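# Lift the crate with both hands and hold it

## Task

Grip the crate between the two hands, raise the entire crate at least three finger-widths above the table and keep it steady in the air, touching nothing but the hands at the end; the task fails if any motor of either hand reads moving in hand_stopped_by when the scene finishes.

## Robot and tools

Robot: a humanoid upper body on a stand just past the table's -x edge, with two seven-joint arms. left_arm (on the +y side) carries a five-finger left hand; right_arm (on the -y side) carries a right hand. Nothing may be knocked or placed off the table, and the arms must never strike or squeeze each other hard (wrists, palms, backs, brackets, fingers and thumbs all count).

World frame: all reported positions are in metres. The table top is z = 0 with +z up, +x runs across the table away from the robot, and the table's near edge is at x = 0.18. Each shoulder sits about 0.28 m above the pelvis, 0.06 m toward +x and 0.10 m to its side; a hand point reaches at most 0.62 m from its shoulder. Printed positions can be a little off, more so at long reach.

Hand point: a spot 0.05 m in front of each palm, where index pad and thumb tip meet in a pinch. Its axes: +z along the straightened fingers, +y out of the palm, +x across the palm away from the thumb on the right hand but toward the thumb on the left hand. Straight fingers extend 0.06 to 0.07 m past it along +z. A rigid wrist bracket on the little-finger side protrudes 0.03 m beyond the point along +y and can collide with things.

The row: every command is one row of 28 numbers, each in [-1, 1], always for both arms. Order: left_arm dx, dy, dz, rx, ry, rz; left_gripper little, ring, middle, index, thumb_bend, thumb_turn, force_limit, speed; then the same 14 for right_arm and right_gripper. Optionally 14 more numbers from 0 to 1 follow: stiffness scales for left_arm's 7 joints then right_arm's 7, in Joint positions order; they persist until changed.

Arm numbers are offsets, not poses: each row gives a target relative to the hand point's measured pose at the start of the action (for a call's first action, the last pose a result reported), expressed in the hand point's own axes. 1.0 equals 0.6 m for dx, dy, dz and 180 degrees for rotation; rx, ry, rz form a single rotation vector. Rows within one action do not accumulate; each is measured from that same start pose. Per control step the command is clipped to within 70 mm and 16 degrees of the measured pose, so large offsets need several actions.

Hand numbers are absolute targets. For the four fingers and thumb_bend, +1 is straight and -1 fully curled; thumb_turn +1 lies beside the palm, -1 swings in front of it. A pinch is roughly index -0.22, thumb_bend -0.75, thumb_turn -0.57. force_limit maps linearly from about 0 N at -1 to 10 N at +1 (15 N for the thumb motors) and only stops closing motion. speed runs from near zero at -1 to full at +1 (whole travel in 0.6 s); use -0.9 or slower for a gentle squeeze. There is no code for no change: to keep a hand as it is, resend the eight numbers last used for it, or before any, its hand_measured six values plus hand_force_limit and hand_speed. A motor only starts when its target changes by at least 0.01.

Tools:
execute_actions(actions): a list of actions, each a table of up to 15 rows; each row lasts one 1/30 s step and a shorter table repeats its final row to fill 15 steps. An empty list just returns the current state and images.
move(target, speed, blocking): target is one 28-number row, offsets measured from the pose in the latest result that shows one; each hand point travels a straight path there, all arms finishing together, 0.5 to 10 s. speed is m/s, 0.002 to 0.5 (default 0.25), turning capped at twice that in rad/s. Paths ignore obstacles and the other arm. blocking=false returns after 0.5 s while motion continues; then use wait or stop before sending more rows or moves.
wait(seconds): 0 to 10, arms keep their last command; returns early if a move ends.
stop(): brakes the running move.
zoom_image(camera, region): camera is cam_high, cam_left_wrist or cam_right_wrist; region [x0, y0, x1, y1] pixels, at most 504 by 504.
show_instructions(): shows the reference pages.
finished_scene(scene): ends the given scene number; irreversible.

Reading results: the state line lists each hand point's end_effector_position and end_effector_quat_wxyz. Hand target is where the controller is currently steering. hand_measured, hand_stopped_by and hand_load_n each give six values in hand-number order; stopped_by words are moving, target, force, stalled or fault. A grip that slipped shows as loads near 0. A move adds a move: line (done, off_target, moving, held, fault) and limits such as paced (pose clipped) or held (steps blocked). pose unreachable means the clearance check altered that arm's command; HELD marks held-back steps; TORQUE FAULT freezes that arm for 10 s; MOTOR HOT warns from 90 °C, and at 120 °C that arm goes limp.

Cautions: wrist pitch and wrist yaw tolerate only 4.7 N m, the rest 23.5 N m, and the crate's weight counts. Approach slowly, since faster and deeper contacts push harder. Face the palms toward each other on opposite sides of the crate, close with a modest force_limit, lift gently, then wait until no hand motor reads moving before finishing.

Each tool is called after "Request:" as name(argument=value, ...), one argument or row to a line, values as JSON.

Reference images:

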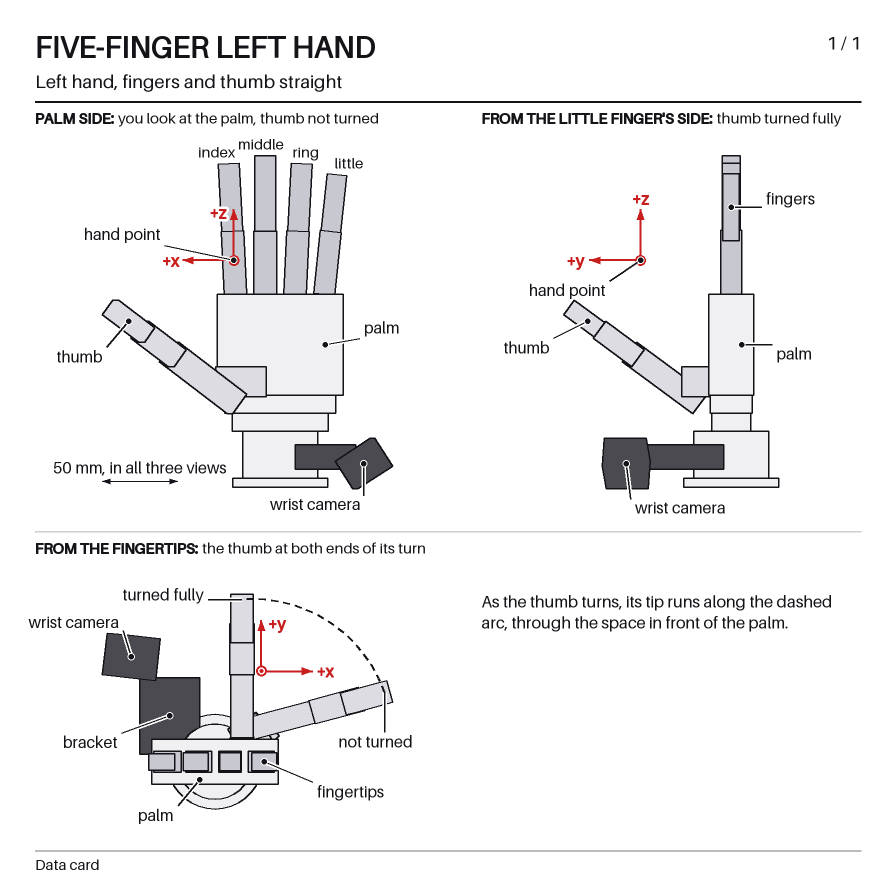

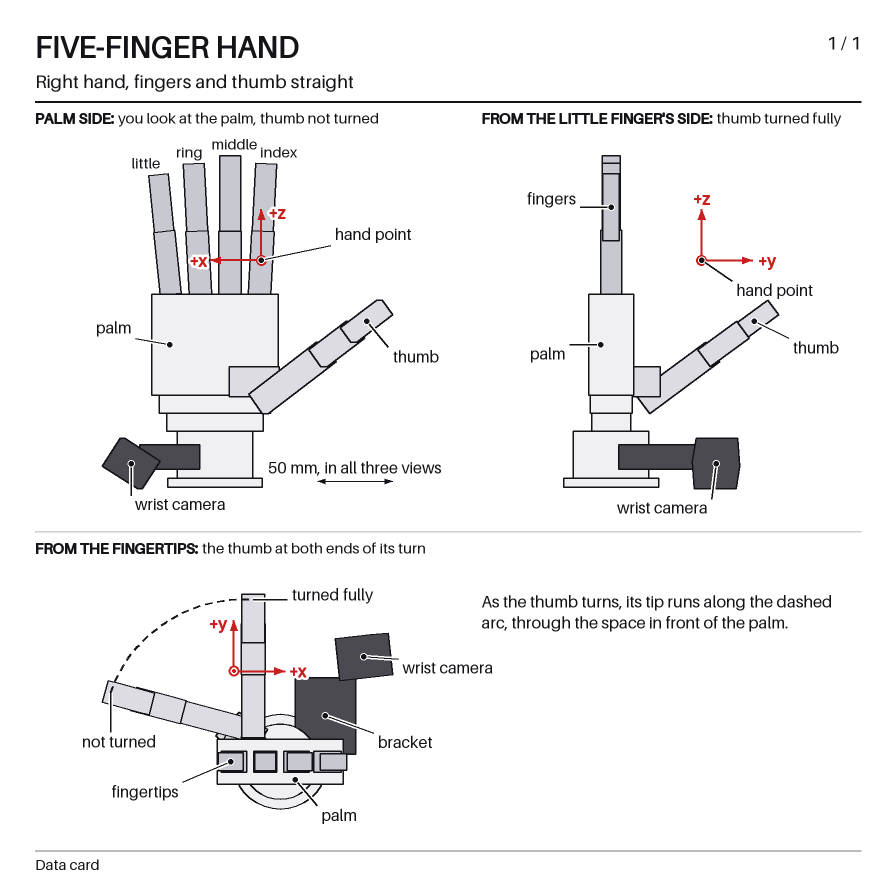

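## Session

Request:
execute_actions(
  actions=[],
)

Scene clock: 0.00 s.
left_arm: end_effector_position=(+0.2027, +0.0901, +0.4119) hand_measured=(+1.000, +1.000, +1.000, +1.000, +1.000, +1.000) hand_load_n=(+0.0, +0.0, +0.0, +0.0, +0.0, +0.0) hand_stopped_by=(target, target, target, target, target, target) hand_force_limit=0.00 hand_speed=-0.80 end_effector_quat_wxyz=(+0.068, +0.111, -0.218, +0.967) | right_arm: end_effector_position=(+0.1692, -0.1616, +0.4270) hand_measured=(+1.000, +1.000, +1.000, +1.000, +1.000, +1.000) hand_load_n=(+0.0, +0.0, +0.0, +0.0, +0.0, +0.0) hand_stopped_by=(target, target, target, target, target, target) hand_force_limit=0.00 hand_speed=-0.80 end_effector_quat_wxyz=(+0.987, -0.062, +0.144, +0.025)
Joint positions: left_arm=[ 0.033  0.58   0.367 -0.545 -0.547 -0.953 -0.297] | right_arm=[-0.029 -0.449 -0.164 -0.591  0.577 -0.902  0.188]
Joint velocities: left_arm=[0.006 0.009 0.    0.008 0.    0.    0.   ] | right_arm=[-0.006 -0.005  0.     0.     0.     0.     0.   ]
Joint torques (N m, as the arm reports them, + toward a larger angle): no reading
Motor temperatures (°C, as the motors report them): left_arm=[38 42 39 49 40 29 28] | right_arm=[44 45 42 43 46 29 32]
Hand target (left_arm): +0.203, +0.090, +0.412; +0.068, +0.111, -0.218, +0.967
Hand target (right_arm): +0.169, -0.162, +0.427; +0.987, -0.062, +0.144, +0.025
Joint stiffness scale: left_arm=[1. 1. 1. 1. 1. 1. 1.] | right_arm=[1. 1. 1. 1. 1. 1. 1.]

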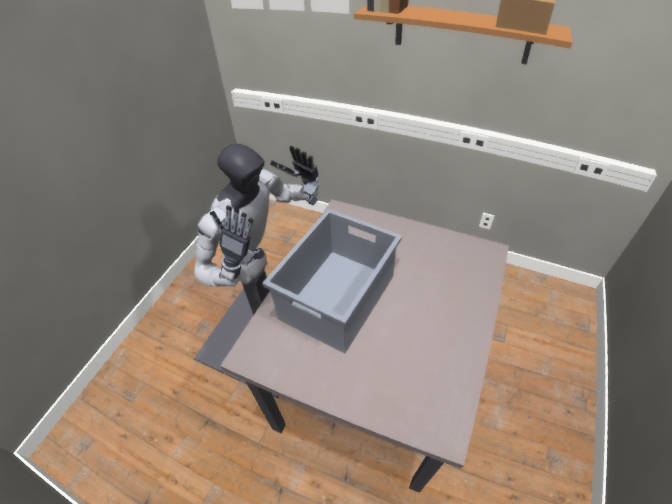

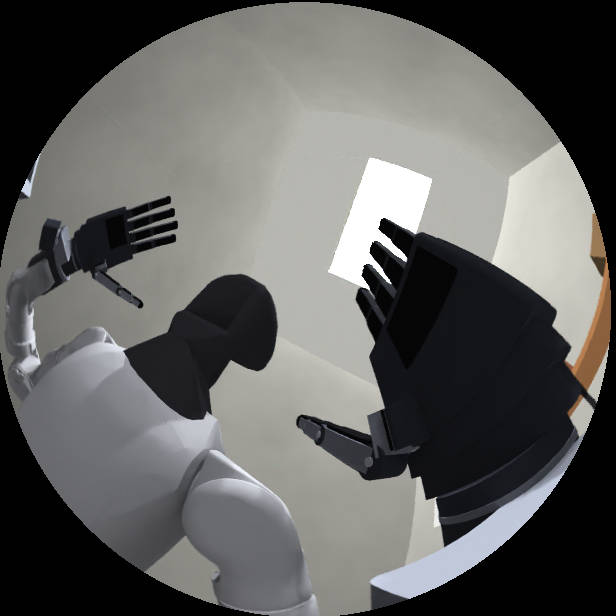

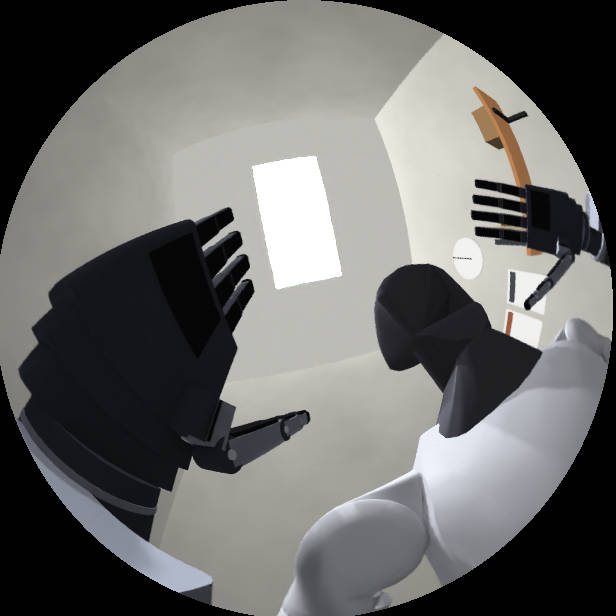

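Request:
zoom_image(
  camera="cam_high",
  region=[240,190,440,370],
)

Region (240, 190, 440, 370) of cam_high's 672x504 image, scaled by 2.520, with more detail than that image has; it fills the top 454 rows of this view, and the rest is white.

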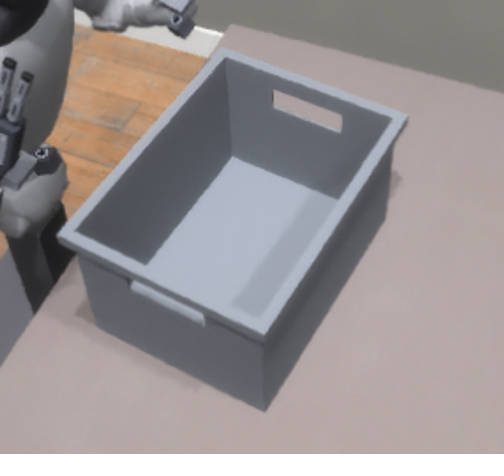

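Request:
move(
  target=[-0.29,-0.17,-0.054,0.041,-0.517,-0.114,1,1,1,1,1,1,0,0,0.32,-0.34,-0.05,0.052,0.517,0.027,1,1,1,1,1,1,0,0],
  speed=0.3,
)

Scene clock: 34.20 s.
left_arm: end_effector_position=(+0.3856, +0.1886, +0.3776) hand_measured=(+1.000, +1.000, +1.000, +1.000, +1.000, +1.000) hand_load_n=(+0.0, +0.0, +0.0, +0.0, +0.0, +0.0) hand_stopped_by=(target, target, target, target, target, target) hand_force_limit=0.00 hand_speed=0.00 end_effector_quat_wxyz=(+0.022, +0.813, -0.119, +0.570) | right_arm: end_effector_position=(+0.3646, -0.3549, +0.3753) hand_measured=(+1.000, +1.000, +1.000, +1.000, +1.000, +1.000) hand_load_n=(+0.0, +0.0, +0.0, +0.0, +0.0, +0.0) hand_stopped_by=(target, target, target, target, target, target) hand_force_limit=0.00 hand_speed=0.00 end_effector_quat_wxyz=(+0.581, +0.005, +0.814, -0.022)
Joint positions: left_arm=[-0.078  1.45   1.288 -0.244 -1.657  1.477  0.12 ] | right_arm=[-0.238 -1.609 -0.701  0.247  1.175  0.956  0.508]
Joint velocities: left_arm=[-0.002  0.006  0.011  0.    -0.012  0.     0.016] | right_arm=[-0.051 -0.002  0.034  0.02  -0.023  0.017  0.029]
Joint torques (N m, as the arm reports them, + toward a larger angle): left_arm=[-0.21  4.18  1.81 -0.29 -0.1  -0.8   0.19] | right_arm=[-2.19 -6.05 -2.35 -0.7  -0.82 -0.72  0.12]
Motor temperatures (°C, as the motors report them): left_arm=[38 44 40 49 41 30 28] | right_arm=[44 47 43 44 46 30 32]
Hand target (left_arm): +0.386, +0.188, +0.377; +0.022, +0.814, -0.119, +0.567
Hand target (right_arm): +0.364, -0.356, +0.374; +0.579, +0.006, +0.815, -0.023
Off the commanded pose (left_arm): 0.009 m, 2 deg.
Off the commanded pose (right_arm): 0.013 m, 3 deg.
Joint stiffness scale: left_arm=[1. 1. 1. 1. 1. 1. 1.] | right_arm=[1. 1. 1. 1. 1. 1. 1.]
joint sent to its limit (right arm) — the command would take joint 2 (shoulder roll) past its lower limit, so that joint was sent only as far as its limit.
move: off_target (left_arm, right_arm)
camera_calibration (this result's frames):
cam_left_wrist: T_world_to_cam=[[0.164119, 0.98579, -0.0358201, -0.241031], [-0.191255, 0.0674225, 0.979222, -0.305713], [0.967722, -0.153858, 0.199602, -0.282328], [0, 0, 0, 1]] pos_world=[0.254304, 0.214779, 0.347081]
cam_right_wrist: T_world_to_cam=[[0.103804, 0.990464, 0.0905815, 0.282453], [-0.249722, -0.0622015, 0.966318, -0.295813], [0.962738, -0.122928, 0.240884, -0.354889], [0, 0, 0, 1]] pos_world=[0.238475, -0.341785, 0.345751]

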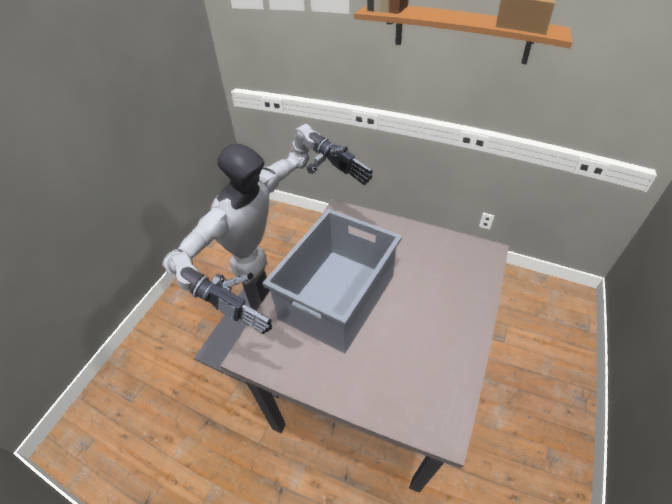

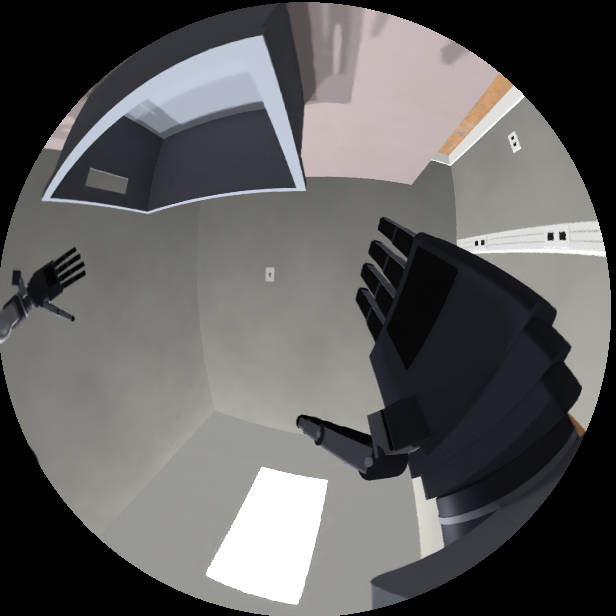

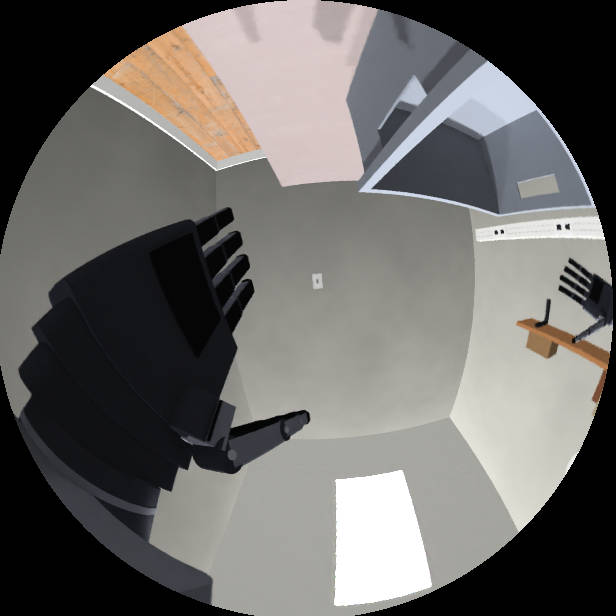

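Request:
move(
  target=[-0.255,-0.032,0.235,0.016,-0.14,-0.047,1,1,0.2,0.2,1,1,0,0,0.256,0.013,0.203,0.02,0.14,0.012,1,1,0.2,0.2,1,1,0,0],
)

Scene clock: 43.07 s.
left_arm: end_effector_position=(+0.4685, +0.1970, +0.1875) hand_measured=(+1.000, +1.000, +0.200, +0.200, +1.000, +1.000) hand_load_n=(+0.0, +0.0, +0.0, +0.0, +0.0, +0.0) hand_stopped_by=(target, target, target, target, target, target) hand_force_limit=0.00 hand_speed=0.00 end_effector_quat_wxyz=(+0.021, +0.924, -0.061, +0.377) | right_arm: end_effector_position=(+0.4258, -0.3545, +0.1867) hand_measured=(+1.000, +1.000, +0.200, +0.200, +1.000, +1.000) hand_load_n=(+0.0, +0.0, +0.0, +0.0, +0.0, +0.0) hand_stopped_by=(target, target, target, target, target, target) hand_force_limit=0.00 hand_speed=0.00 end_effector_quat_wxyz=(+0.389, +0.046, +0.920, -0.035)
Joint positions: left_arm=[-0.534  1.459 -0.036  0.1   -1.522  1.011  0.122] | right_arm=[-0.945 -1.306  0.313  0.495  0.992  0.969  0.335]
Joint velocities: left_arm=[-0.015 -0.009 -0.011 -0.003  0.005  0.    -0.002] | right_arm=[ 0.002  0.     0.005  0.003  0.008 -0.001  0.   ]
Joint torques (N m, as the arm reports them, + toward a larger angle): left_arm=[-1.67  4.42  2.39 -0.83  0.3  -0.63 -0.12] | right_arm=[-3.63 -5.24 -2.19 -1.17 -0.86 -0.74  0.11]
Motor temperatures (°C, as the motors report them): left_arm=[38 47 40 49 41 30 28] | right_arm=[45 51 44 43 46 31 32]
Hand target (left_arm): +0.469, +0.198, +0.187; +0.019, +0.924, -0.061, +0.376
Hand target (right_arm): +0.426, -0.355, +0.187; +0.389, +0.046, +0.919, -0.036
Off the commanded pose (left_arm): 0.012 m, 2 deg.
Off the commanded pose (right_arm): 0.006 m, 0 deg.
Joint stiffness scale: left_arm=[1. 1. 1. 1. 1. 1. 1.] | right_arm=[1. 1. 1. 1. 1. 1. 1.]
move: off_target (left_arm, right_arm)
camera_calibration (this result's frames):
cam_left_wrist: T_world_to_cam=[[0.0202391, 0.995483, -0.0927565, -0.193567], [0.241743, 0.0851501, 0.966597, -0.308194], [0.970129, -0.0419863, -0.238928, -0.264281], [0, 0, 0, 1]] pos_world=[0.334808, 0.207839, 0.216801]
cam_right_wrist: T_world_to_cam=[[0.224927, 0.973049, 0.0508313, 0.242411], [0.176424, -0.0919765, 0.980008, -0.292857], [0.958271, -0.211462, -0.192358, -0.316905], [0, 0, 0, 1]] pos_world=[0.300823, -0.329827, 0.213721]

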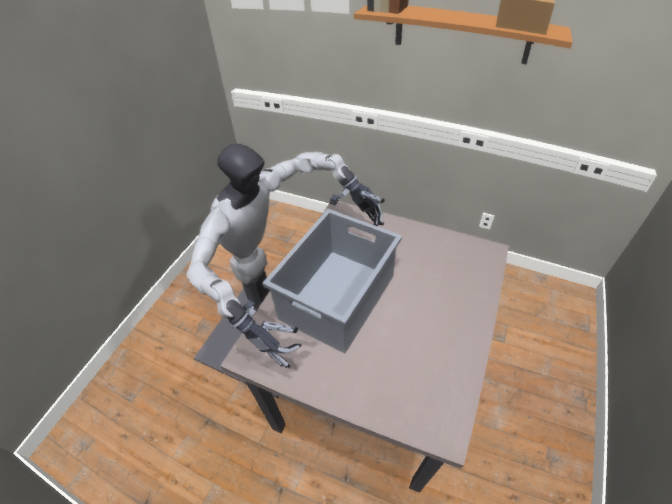

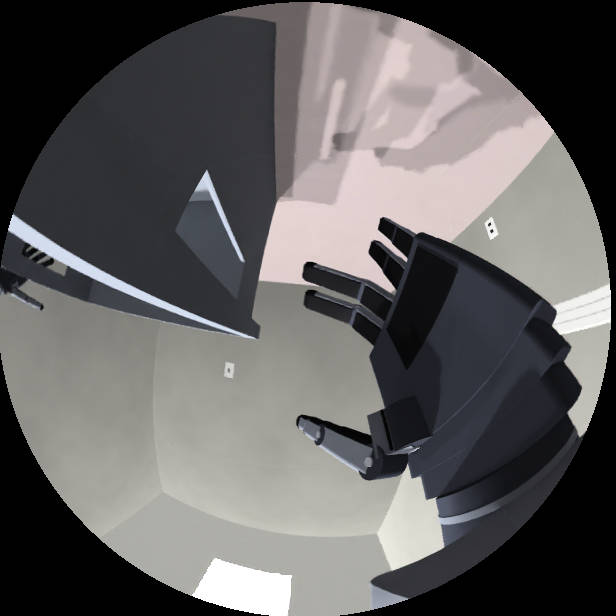

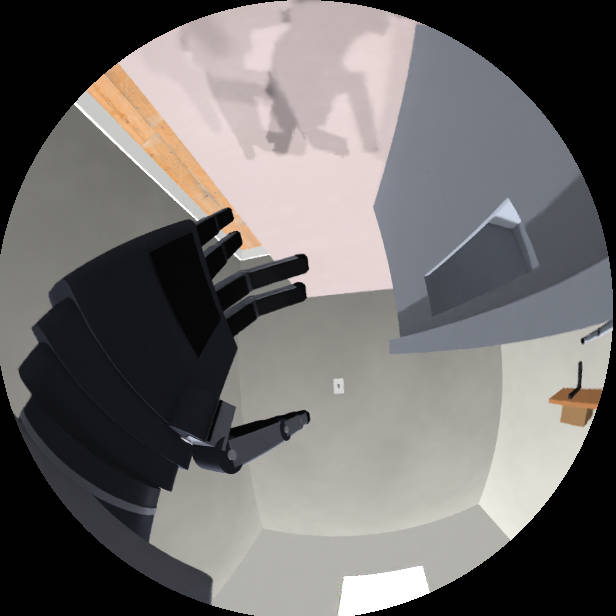

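Request:
move(
  target=[-0.032,0.045,-0.015,0.01,-0.095,-0.015,1,0.2,0.2,0.2,1,1,0,0,0.003,0.09,-0.055,-0.01,0.095,0.01,1,0.2,0.2,0.2,1,1,0,0],
  speed=0.12,
)

Scene clock: 54.10 s.
left_arm: end_effector_position=(+0.4460, +0.1741, +0.1814) hand_measured=(+1.000, +0.200, +0.200, +0.200, +1.000, +1.000) hand_load_n=(+0.0, +0.0, +0.0, +0.0, +0.0, +0.0) hand_stopped_by=(target, target, target, target, target, target) hand_force_limit=0.00 hand_speed=0.00 end_effector_quat_wxyz=(+0.003, +0.970, -0.047, +0.237) | right_arm: end_effector_position=(+0.4069, -0.2961, +0.2060) hand_measured=(+1.000, +0.200, +0.200, +0.200, +1.000, +1.000) hand_load_n=(+0.0, +0.0, +0.0, +0.0, +0.0, +0.0) hand_stopped_by=(target, target, target, target, target, target) hand_force_limit=0.00 hand_speed=0.00 end_effector_quat_wxyz=(+0.248, +0.054, +0.967, -0.004)
Joint positions: left_arm=[-1.03   1.349 -0.242  0.333 -1.95   1.509  0.692] | right_arm=[-1.382 -1.23   0.438  0.486  1.     1.59   0.246]
Joint velocities: left_arm=[ 0.002 -0.046  0.097  0.018  0.015  0.055  0.072] | right_arm=[0.008 0.014 0.011 0.008 0.    0.    0.   ]
Joint torques (N m, as the arm reports them, + toward a larger angle): left_arm=[-2.22  3.42  2.81 -1.42 -0.34 -0.18  0.03] | right_arm=[-4.03 -3.37 -1.69 -1.13 -0.89 -0.38 -0.01]
Motor temperatures (°C, as the motors report them): left_arm=[40 49 41 49 40 30 28] | right_arm=[48 52 44 43 46 31 32]
Hand target (left_arm): +0.446, +0.173, +0.181; +0.006, +0.970, -0.047, +0.237
Hand target (right_arm): +0.407, -0.297, +0.206; +0.247, +0.055, +0.967, -0.005
Off the commanded pose (left_arm): 0.002 m, 1 deg.
Off the commanded pose (right_arm): 0.002 m, 1 deg.
Joint stiffness scale: left_arm=[1. 1. 1. 1. 1. 1. 1.] | right_arm=[1. 1. 1. 1. 1. 1. 1.]
joint sent to its limit (left arm) — the command would take joint 5 (wrist roll) past its lower limit, so that joint was sent only as far as its limit.
move: done
camera_calibration (this result's frames):
cam_left_wrist: T_world_to_cam=[[-0.0396708, 0.998052, -0.0481502, -0.152681], [0.507348, 0.0616337, 0.859535, -0.389871], [0.860828, 0.00966956, -0.508804, -0.156134], [0, 0, 0, 1]] pos_world=[0.326148, 0.177923, 0.248315]
cam_right_wrist: T_world_to_cam=[[0.237151, 0.969596, 0.0603548, 0.180948], [0.45064, -0.164834, 0.877356, -0.415084], [0.860629, -0.180868, -0.476029, -0.175494], [0, 0, 0, 1]] pos_world=[0.295176, -0.275608, 0.269715]

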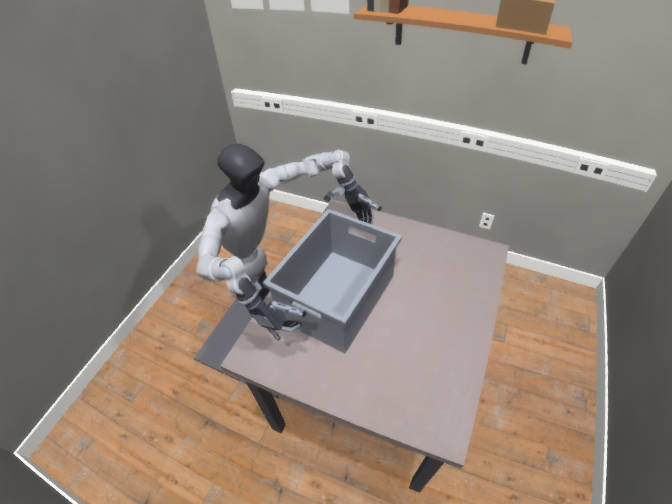

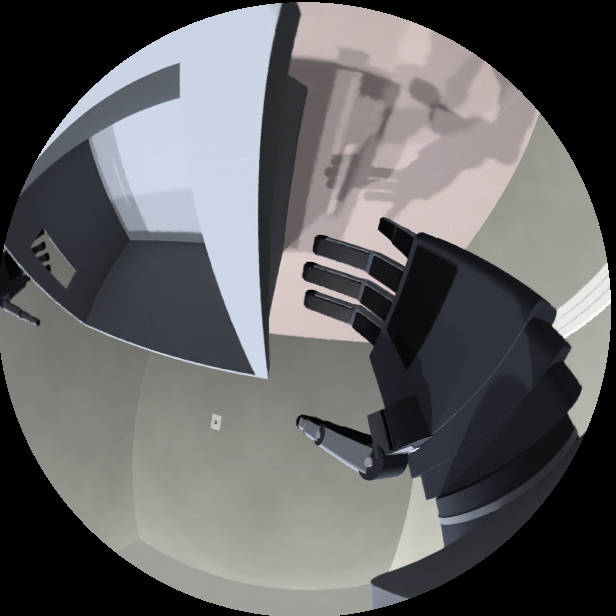

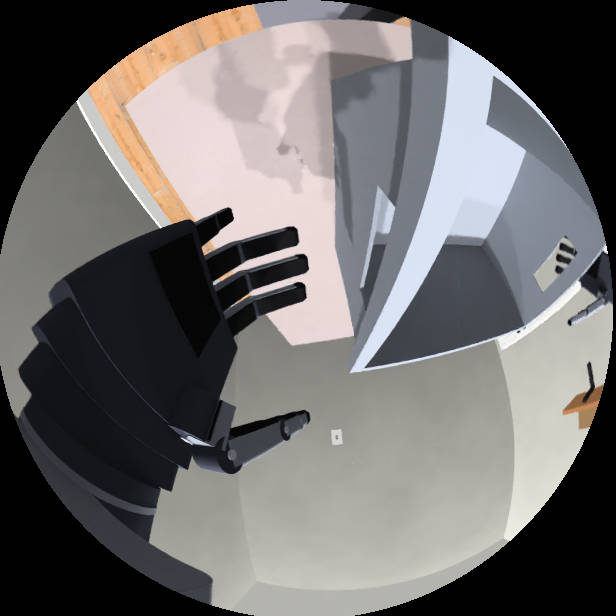

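Request:
move(
  target=[0.02,0.07,0,0,0.02,0,1,1,0.15,0.25,1,1,0,0,-0.015,0.095,0.008,0,-0.03,0,1,1,0.15,0.25,1,1,0,0],
  speed=0.05,
)

Request:
zoom_image(
  camera="cam_high",
  region=[230,160,430,360],
)

Scene clock: 59.70 s.
left_arm: end_effector_position=(+0.4549, +0.1325, +0.1884) hand_measured=(+1.000, +1.000, +0.150, +0.250, +1.000, +1.000) hand_load_n=(+0.0, +0.0, +0.0, +0.0, +0.0, +0.0) hand_stopped_by=(target, target, target, target, target, target) hand_force_limit=0.00 hand_speed=0.00 end_effector_quat_wxyz=(+0.030, +0.957, -0.083, +0.278) | right_arm: end_effector_position=(+0.4228, -0.2436, +0.2086) hand_measured=(+1.000, +1.000, +0.150, +0.250, +1.000, +1.000) hand_load_n=(+0.0, +0.0, +0.0, +0.0, +0.0, +0.0) hand_stopped_by=(target, target, target, target, target, target) hand_force_limit=0.00 hand_speed=0.00 end_effector_quat_wxyz=(+0.291, +0.062, +0.955, -0.002)
Joint positions: left_arm=[-1.007  1.207 -0.125  0.244 -1.951  1.497  0.798] | right_arm=[-1.205 -1.117  0.213  0.381  1.984  1.51  -0.9  ]
Joint velocities: left_arm=[ 0.017 -0.015  0.017  0.    -0.003  0.015  0.025] | right_arm=[ 0.006  0.028 -0.049  0.    -0.002  0.011 -0.031]
Joint torques (N m, as the arm reports them, + toward a larger angle): left_arm=[-2.11  3.21  2.04 -2.06 -0.47 -0.41  0.08] | right_arm=[-3.76 -3.42 -2.22 -1.57 -0.48 -0.34 -0.1 ]
Motor temperatures (°C, as the motors report them): left_arm=[41 48 41 49 41 30 28] | right_arm=[49 51 44 43 46 31 32]
Hand target (left_arm): +0.454, +0.131, +0.188; +0.031, +0.957, -0.085, +0.277
Hand target (right_arm): +0.422, -0.242, +0.208; +0.290, +0.060, +0.955, -0.000
Off the commanded pose (left_arm): 0.003 m, 5 deg.
Off the commanded pose (right_arm): 0.003 m, 1 deg.
Joint stiffness scale: left_arm=[1. 1. 1. 1. 1. 1. 1.] | right_arm=[1. 1. 1. 1. 1. 1. 1.]
joint sent to its limit (left arm) — the command would take joint 5 (wrist roll) past its lower limit, so that joint was sent only as far as its limit.
joint sent to its limit (right arm) — the command would take joint 5 (wrist roll) past its upper limit, so that joint was sent only as far as its limit.
move: off_target (left_arm)
camera_calibration (this result's frames):
cam_left_wrist: T_world_to_cam=[[0.050728, 0.995054, -0.0854105, -0.144206], [0.439802, 0.0545246, 0.896438, -0.373154], [0.896661, -0.0830383, -0.434861, -0.177799], [0, 0, 0, 1]] pos_world=[0.330854, 0.149075, 0.244875]
cam_right_wrist: T_world_to_cam=[[0.245566, 0.965738, 0.0839553, 0.116658], [0.368599, -0.173125, 0.913325, -0.390757], [0.896567, -0.193335, -0.398483, -0.212925], [0, 0, 0, 1]] pos_world=[0.306286, -0.221477, 0.262248]

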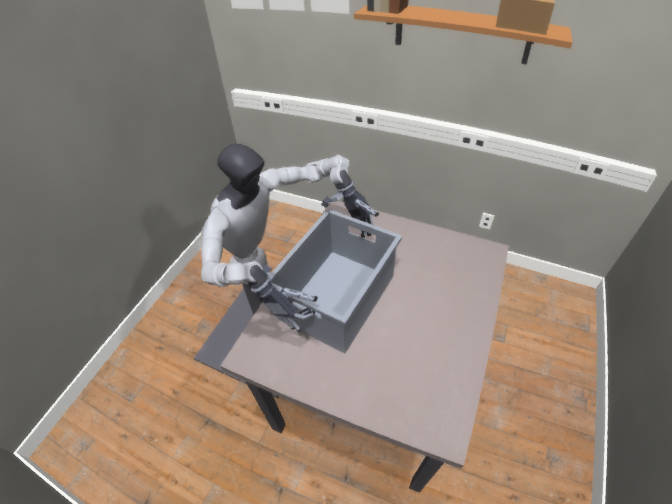

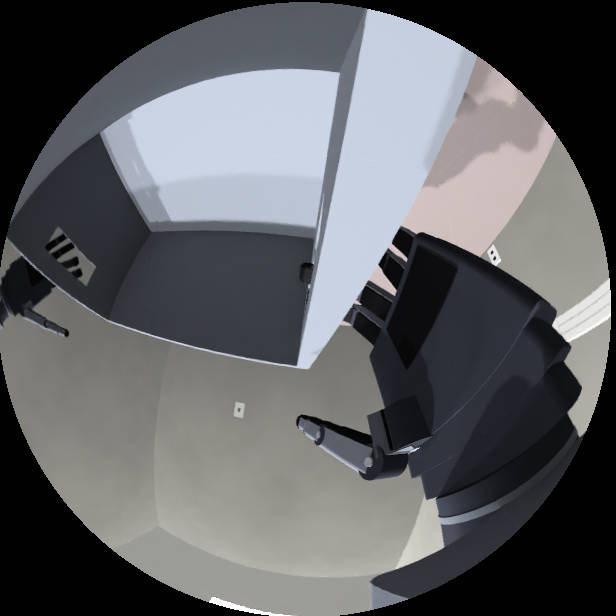

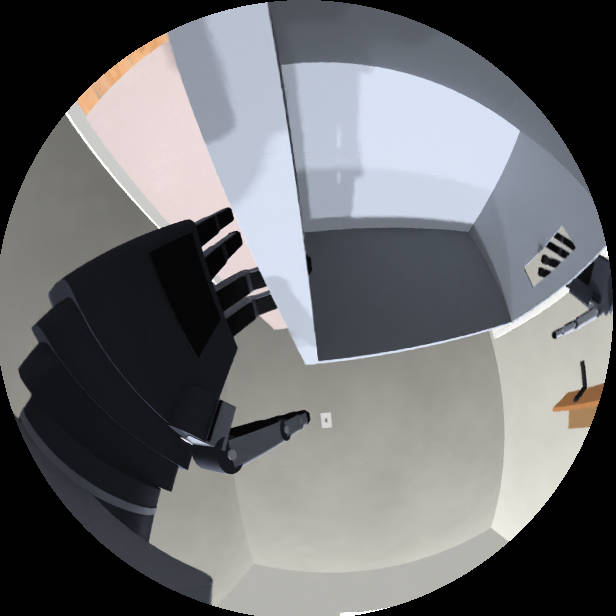

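Region (230, 160, 430, 360) of cam_high's 672x504 image, scaled by 2.520, with more detail than that image has.

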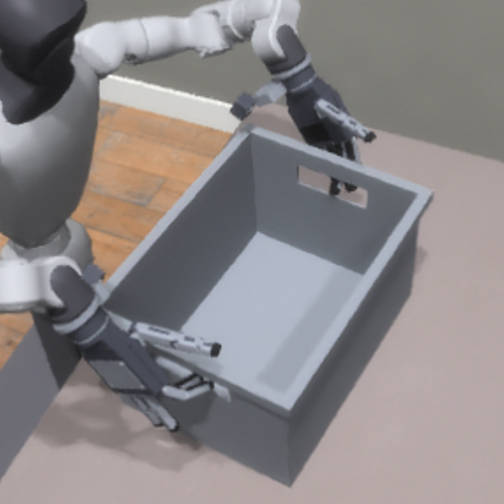

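Fingers are in the slots. Move in, curl.

Request:
move(
  target=[0,0.02,0,0,0,0,0.2,-0.4,-0.4,-0.3,1,1,0,-0.7,0,0.03,0,0,0,0,0.2,-0.4,-0.4,-0.3,1,1,0,-0.7],
  speed=0.04,
)

Scene clock: 63.33 s.
left_arm: end_effector_position=(+0.4554, +0.1237, +0.1903) hand_measured=(+0.370, +0.504, -0.400, -0.298, +1.000, +1.000) hand_load_n=(+3.5, +0.0, +0.0, +2.5, +0.0, +0.0) hand_stopped_by=(force, force, target, target, target, target) hand_force_limit=0.00 hand_speed=-0.70 end_effector_quat_wxyz=(+0.041, +0.954, -0.089, +0.283) | right_arm: end_effector_position=(+0.4255, -0.2298, +0.2093) hand_measured=(+0.370, +0.502, -0.400, -0.298, +1.000, +1.000) hand_load_n=(+4.0, +0.0, +0.0, +2.5, +0.0, +0.0) hand_stopped_by=(force, force, target, target, target, target) hand_force_limit=0.00 hand_speed=-0.70 end_effector_quat_wxyz=(+0.294, +0.050, +0.954, +0.012)
Joint positions: left_arm=[-1.007  1.18  -0.107  0.235 -1.955  1.498  0.81 ] | right_arm=[-1.205 -1.075  0.188  0.376  1.989  1.52  -0.918]
Joint velocities: left_arm=[ 0.002  0.     0.002 -0.005  0.003  0.     0.   ] | right_arm=[-0.005 -0.003  0.003 -0.003 -0.006  0.     0.   ]
Joint torques (N m, as the arm reports them, + toward a larger angle): left_arm=[-3.98  3.1   3.78 -2.64 -1.72 -1.01 -1.22] | right_arm=[-5.6  -3.17 -3.84 -2.26  0.26 -1.16  1.25]
Motor temperatures (°C, as the motors report them): left_arm=[42 48 41 49 41 30 28] | right_arm=[51 50 44 43 46 31 32]
Hand target (left_arm): +0.453, +0.121, +0.189; +0.039, +0.954, -0.097, +0.281
Hand target (right_arm): +0.425, -0.226, +0.209; +0.294, +0.041, +0.955, +0.011
Off the commanded pose (left_arm): 0.004 m, 2 deg.
Off the commanded pose (right_arm): 0.004 m, 2 deg.
Joint stiffness scale: left_arm=[1. 1. 1. 1. 1. 1. 1.] | right_arm=[1. 1. 1. 1. 1. 1. 1.]
joint sent to its limit (left arm) — the command would take joint 5 (wrist roll) past its lower limit, so that joint was sent only as far as its limit.
joint sent to its limit (right arm) — the command would take joint 5 (wrist roll) past its upper limit, so that joint was sent only as far as its limit.
move: off_target (left_arm, right_arm)
camera_calibration (this result's frames):
cam_left_wrist: T_world_to_cam=[[0.0681549, 0.99228, -0.103607, -0.139415], [0.432274, 0.0642241, 0.899452, -0.372936], [0.899163, -0.106089, -0.42456, -0.178346], [0, 0, 0, 1]] pos_world=[0.331075, 0.14337, 0.245275]
cam_right_wrist: T_world_to_cam=[[0.213981, 0.971051, 0.106174, 0.112633], [0.366485, -0.180557, 0.912737, -0.390622], [0.905484, -0.156397, -0.394511, -0.208469], [0, 0, 0, 1]] pos_world=[0.307821, -0.212506, 0.262333]

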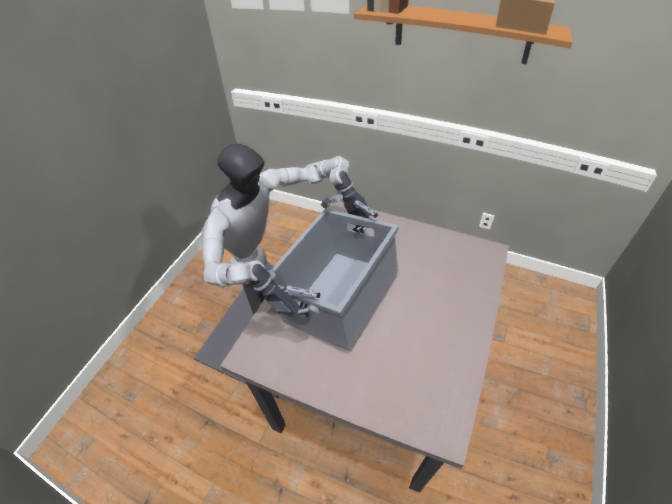

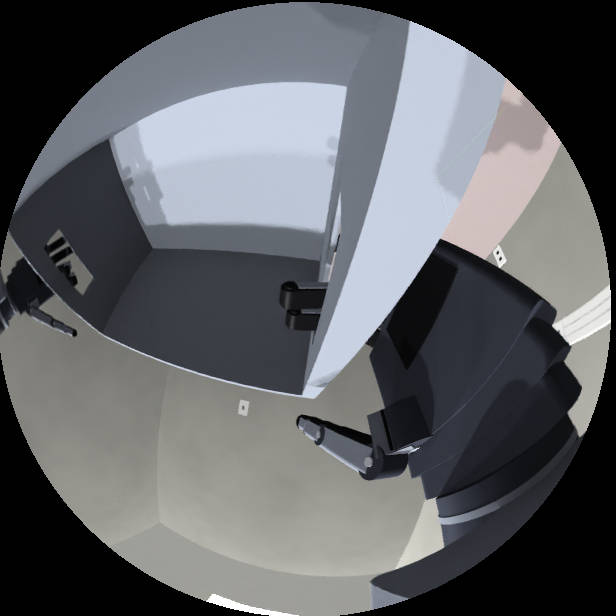

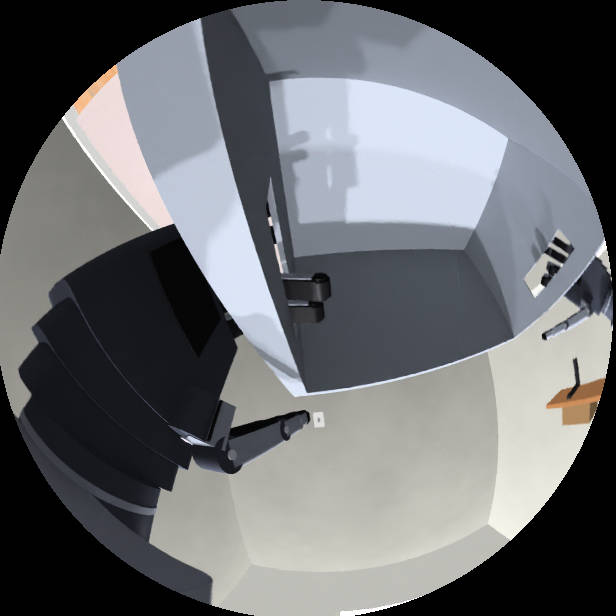

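Request:
move(
  target=[0.173,-0.003,-0.146,0,0.06,0,0.2,-0.4,-0.4,-0.3,1,1,0,-0.7,-0.176,0.02,-0.141,0,-0.06,0,0.2,-0.4,-0.4,-0.3,1,1,0,-0.7],
  speed=0.08,
)

Scene clock: 68.23 s.
left_arm: end_effector_position=(+0.4981, +0.1308, +0.3258) hand_measured=(+0.370, +0.504, -0.400, -0.298, +1.000, +1.000) hand_load_n=(+3.5, +0.0, +0.0, +2.5, +0.0, +0.0) hand_stopped_by=(force, force, target, target, target, target) hand_force_limit=0.00 hand_speed=-0.70 end_effector_quat_wxyz=(+0.052, +0.914, -0.058, +0.398) | right_arm: end_effector_position=(+0.4658, -0.2326, +0.3391) hand_measured=(+0.370, +0.502, -0.400, -0.298, +1.000, +1.000) hand_load_n=(+3.5, +0.0, +0.0, +3.5, +0.0, +0.0) hand_stopped_by=(force, force, target, target, target, target) hand_force_limit=0.00 hand_speed=-0.70 end_effector_quat_wxyz=(+0.426, +0.083, +0.900, +0.018)
Joint positions: left_arm=[-1.569  1.211 -0.21   0.535 -1.707  1.61   0.632] | right_arm=[-1.584 -0.991  0.045  0.576  1.838  1.582 -0.995]
Joint velocities: left_arm=[-0.003  0.002  0.011  0.003  0.025  0.    -0.034] | right_arm=[ 0.005  0.003 -0.006 -0.003 -0.002  0.    -0.001]
Joint torques (N m, as the arm reports them, + toward a larger angle): left_arm=[-4.37  1.84  3.15 -3.08 -1.39 -1.48 -1.3 ] | right_arm=[-6.41 -2.22 -3.58 -2.87  0.15 -1.59  1.19]
Motor temperatures (°C, as the motors report them): left_arm=[45 48 42 49 41 32 29] | right_arm=[54 50 45 43 47 33 33]
Hand target (left_arm): +0.496, +0.125, +0.320; +0.047, +0.916, -0.072, +0.391
Hand target (right_arm): +0.466, -0.227, +0.339; +0.427, +0.072, +0.901, +0.016
Off the commanded pose (left_arm): 0.011 m, 4 deg.
Off the commanded pose (right_arm): 0.004 m, 7 deg.
Joint stiffness scale: left_arm=[1. 1. 1. 1. 1. 1. 1.] | right_arm=[1. 1. 1. 1. 1. 1. 1.]
joint sent to its limit (left arm) — the command would take joint 1 (shoulder pitch) past its lower limit and joint 6 (wrist pitch) past its upper limit, so those joints were sent only as far as their limits.
joint sent to its limit (right arm) — the command would take joint 1 (shoulder pitch) past its lower limit and joint 6 (wrist pitch) past its upper limit, so those joints were sent only as far as their limits.
move: off_target (left_arm, right_arm)
camera_calibration (this result's frames):
cam_left_wrist: T_world_to_cam=[[0.0444802, 0.987364, -0.152097, -0.107148], [0.202454, 0.140179, 0.969207, -0.431899], [0.978281, -0.073903, -0.19366, -0.277282], [0, 0, 0, 1]] pos_world=[0.363465, 0.145845, 0.348604]
cam_right_wrist: T_world_to_cam=[[0.239413, 0.952101, 0.190226, 0.0482003], [0.0820289, -0.215058, 0.97315, -0.420404], [0.967446, -0.217381, -0.129587, -0.327098], [0, 0, 0, 1]] pos_world=[0.339396, -0.207408, 0.35756]

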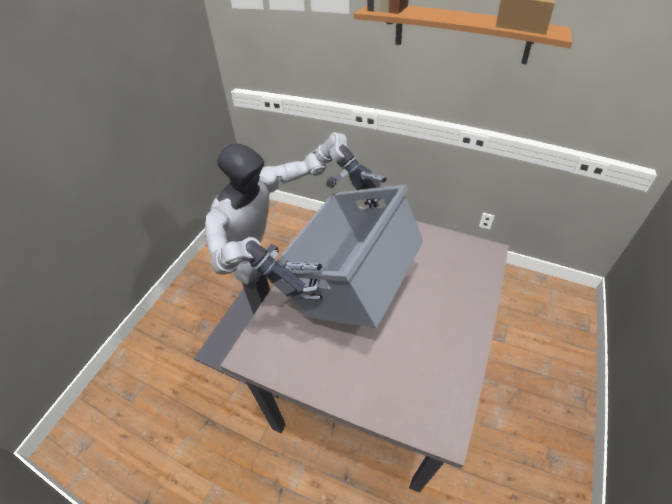

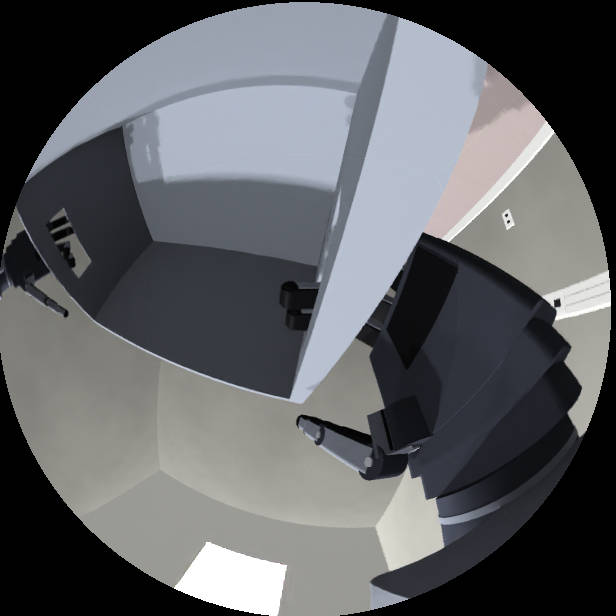

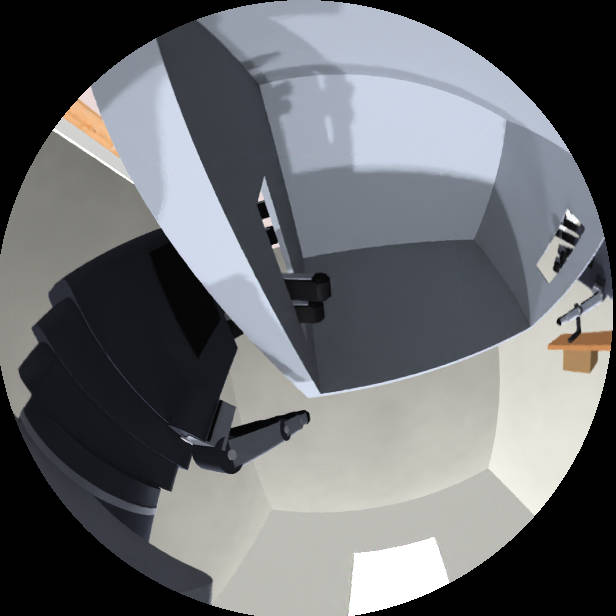

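The lowest edge is about 0.10 m up. Checking stillness.

Request:
wait(
  seconds=1,
)

Scene clock: 70.40 s.
left_arm: end_effector_position=(+0.4981, +0.1308, +0.3258) hand_measured=(+0.370, +0.504, -0.400, -0.298, +1.000, +1.000) hand_load_n=(+3.5, +0.0, +0.0, +2.5, +0.0, +0.0) hand_stopped_by=(force, force, target, target, target, target) hand_force_limit=0.00 hand_speed=-0.70 end_effector_quat_wxyz=(+0.052, +0.914, -0.058, +0.398) | right_arm: end_effector_position=(+0.4658, -0.2326, +0.3391) hand_measured=(+0.370, +0.502, -0.400, -0.298, +1.000, +1.000) hand_load_n=(+3.5, +0.0, +0.0, +3.5, +0.0, +0.0) hand_stopped_by=(force, force, target, target, target, target) hand_force_limit=0.00 hand_speed=-0.70 end_effector_quat_wxyz=(+0.426, +0.083, +0.900, +0.018)
Joint positions: left_arm=[-1.569  1.211 -0.21   0.534 -1.705  1.61   0.63 ] | right_arm=[-1.584 -0.991  0.045  0.576  1.838  1.582 -0.995]
Joint velocities: left_arm=[-0.005  0.002 -0.012  0.    -0.003  0.     0.   ] | right_arm=[ 0.    -0.002 -0.002 -0.005  0.006  0.     0.   ]
Joint torques (N m, as the arm reports them, + toward a larger angle): left_arm=[-4.66  1.96  3.15 -3.06 -1.39 -1.43 -1.28] | right_arm=[-6.39 -2.22 -3.65 -2.83  0.15 -1.6   1.2 ]
Motor temperatures (°C, as the motors report them): left_arm=[46 47 42 49 41 32 29] | right_arm=[56 49 45 44 47 34 33]
Hand target (left_arm): +0.496, +0.125, +0.320; +0.047, +0.916, -0.072, +0.391
Hand target (right_arm): +0.466, -0.227, +0.339; +0.427, +0.072, +0.901, +0.016
Off the commanded pose (left_arm): 0.011 m, 4 deg.
Off the commanded pose (right_arm): 0.004 m, 7 deg.
Joint stiffness scale: left_arm=[1. 1. 1. 1. 1. 1. 1.] | right_arm=[1. 1. 1. 1. 1. 1. 1.]
wait: 1.00 s; at rest from the start
camera_calibration (this result's frames):
cam_left_wrist: T_world_to_cam=[[0.0447967, 0.987336, -0.152189, -0.107245], [0.202427, 0.140211, 0.969208, -0.431886], [0.978272, -0.0742245, -0.193582, -0.277272], [0, 0, 0, 1]] pos_world=[0.363477, 0.145862, 0.348591]
cam_right_wrist: T_world_to_cam=[[0.239551, 0.952081, 0.19015, 0.0481933], [0.0819904, -0.214991, 0.973168, -0.420386], [0.967416, -0.217533, -0.129563, -0.327141], [0, 0, 0, 1]] pos_world=[0.339404, -0.207427, 0.357557]

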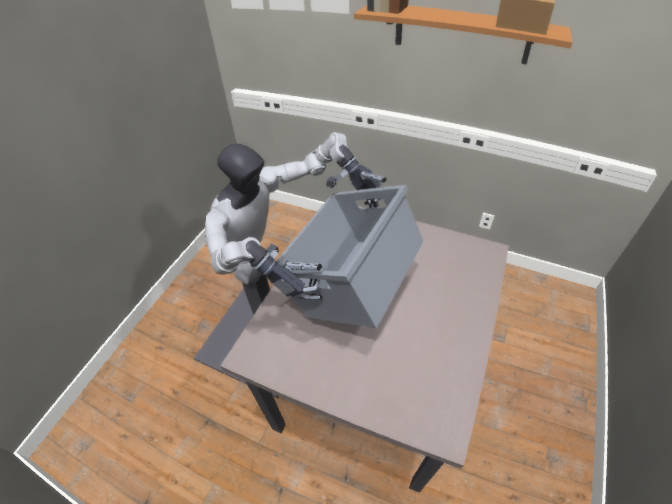

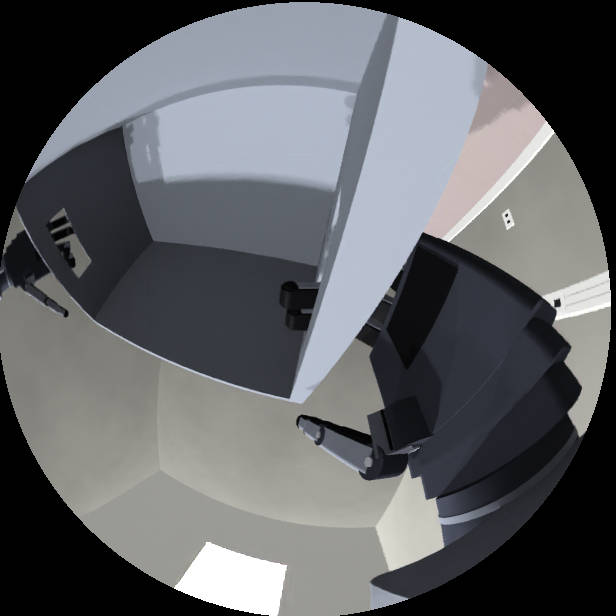

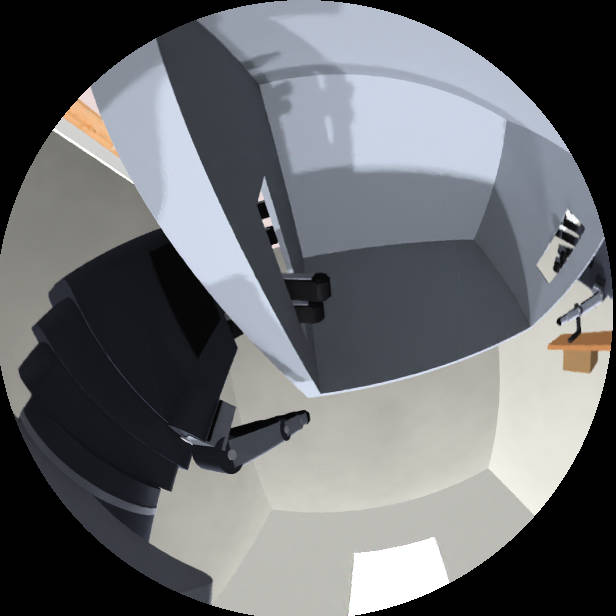

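Request:
finished_scene(
  scene=1,
)

The scene is finished: the task was done.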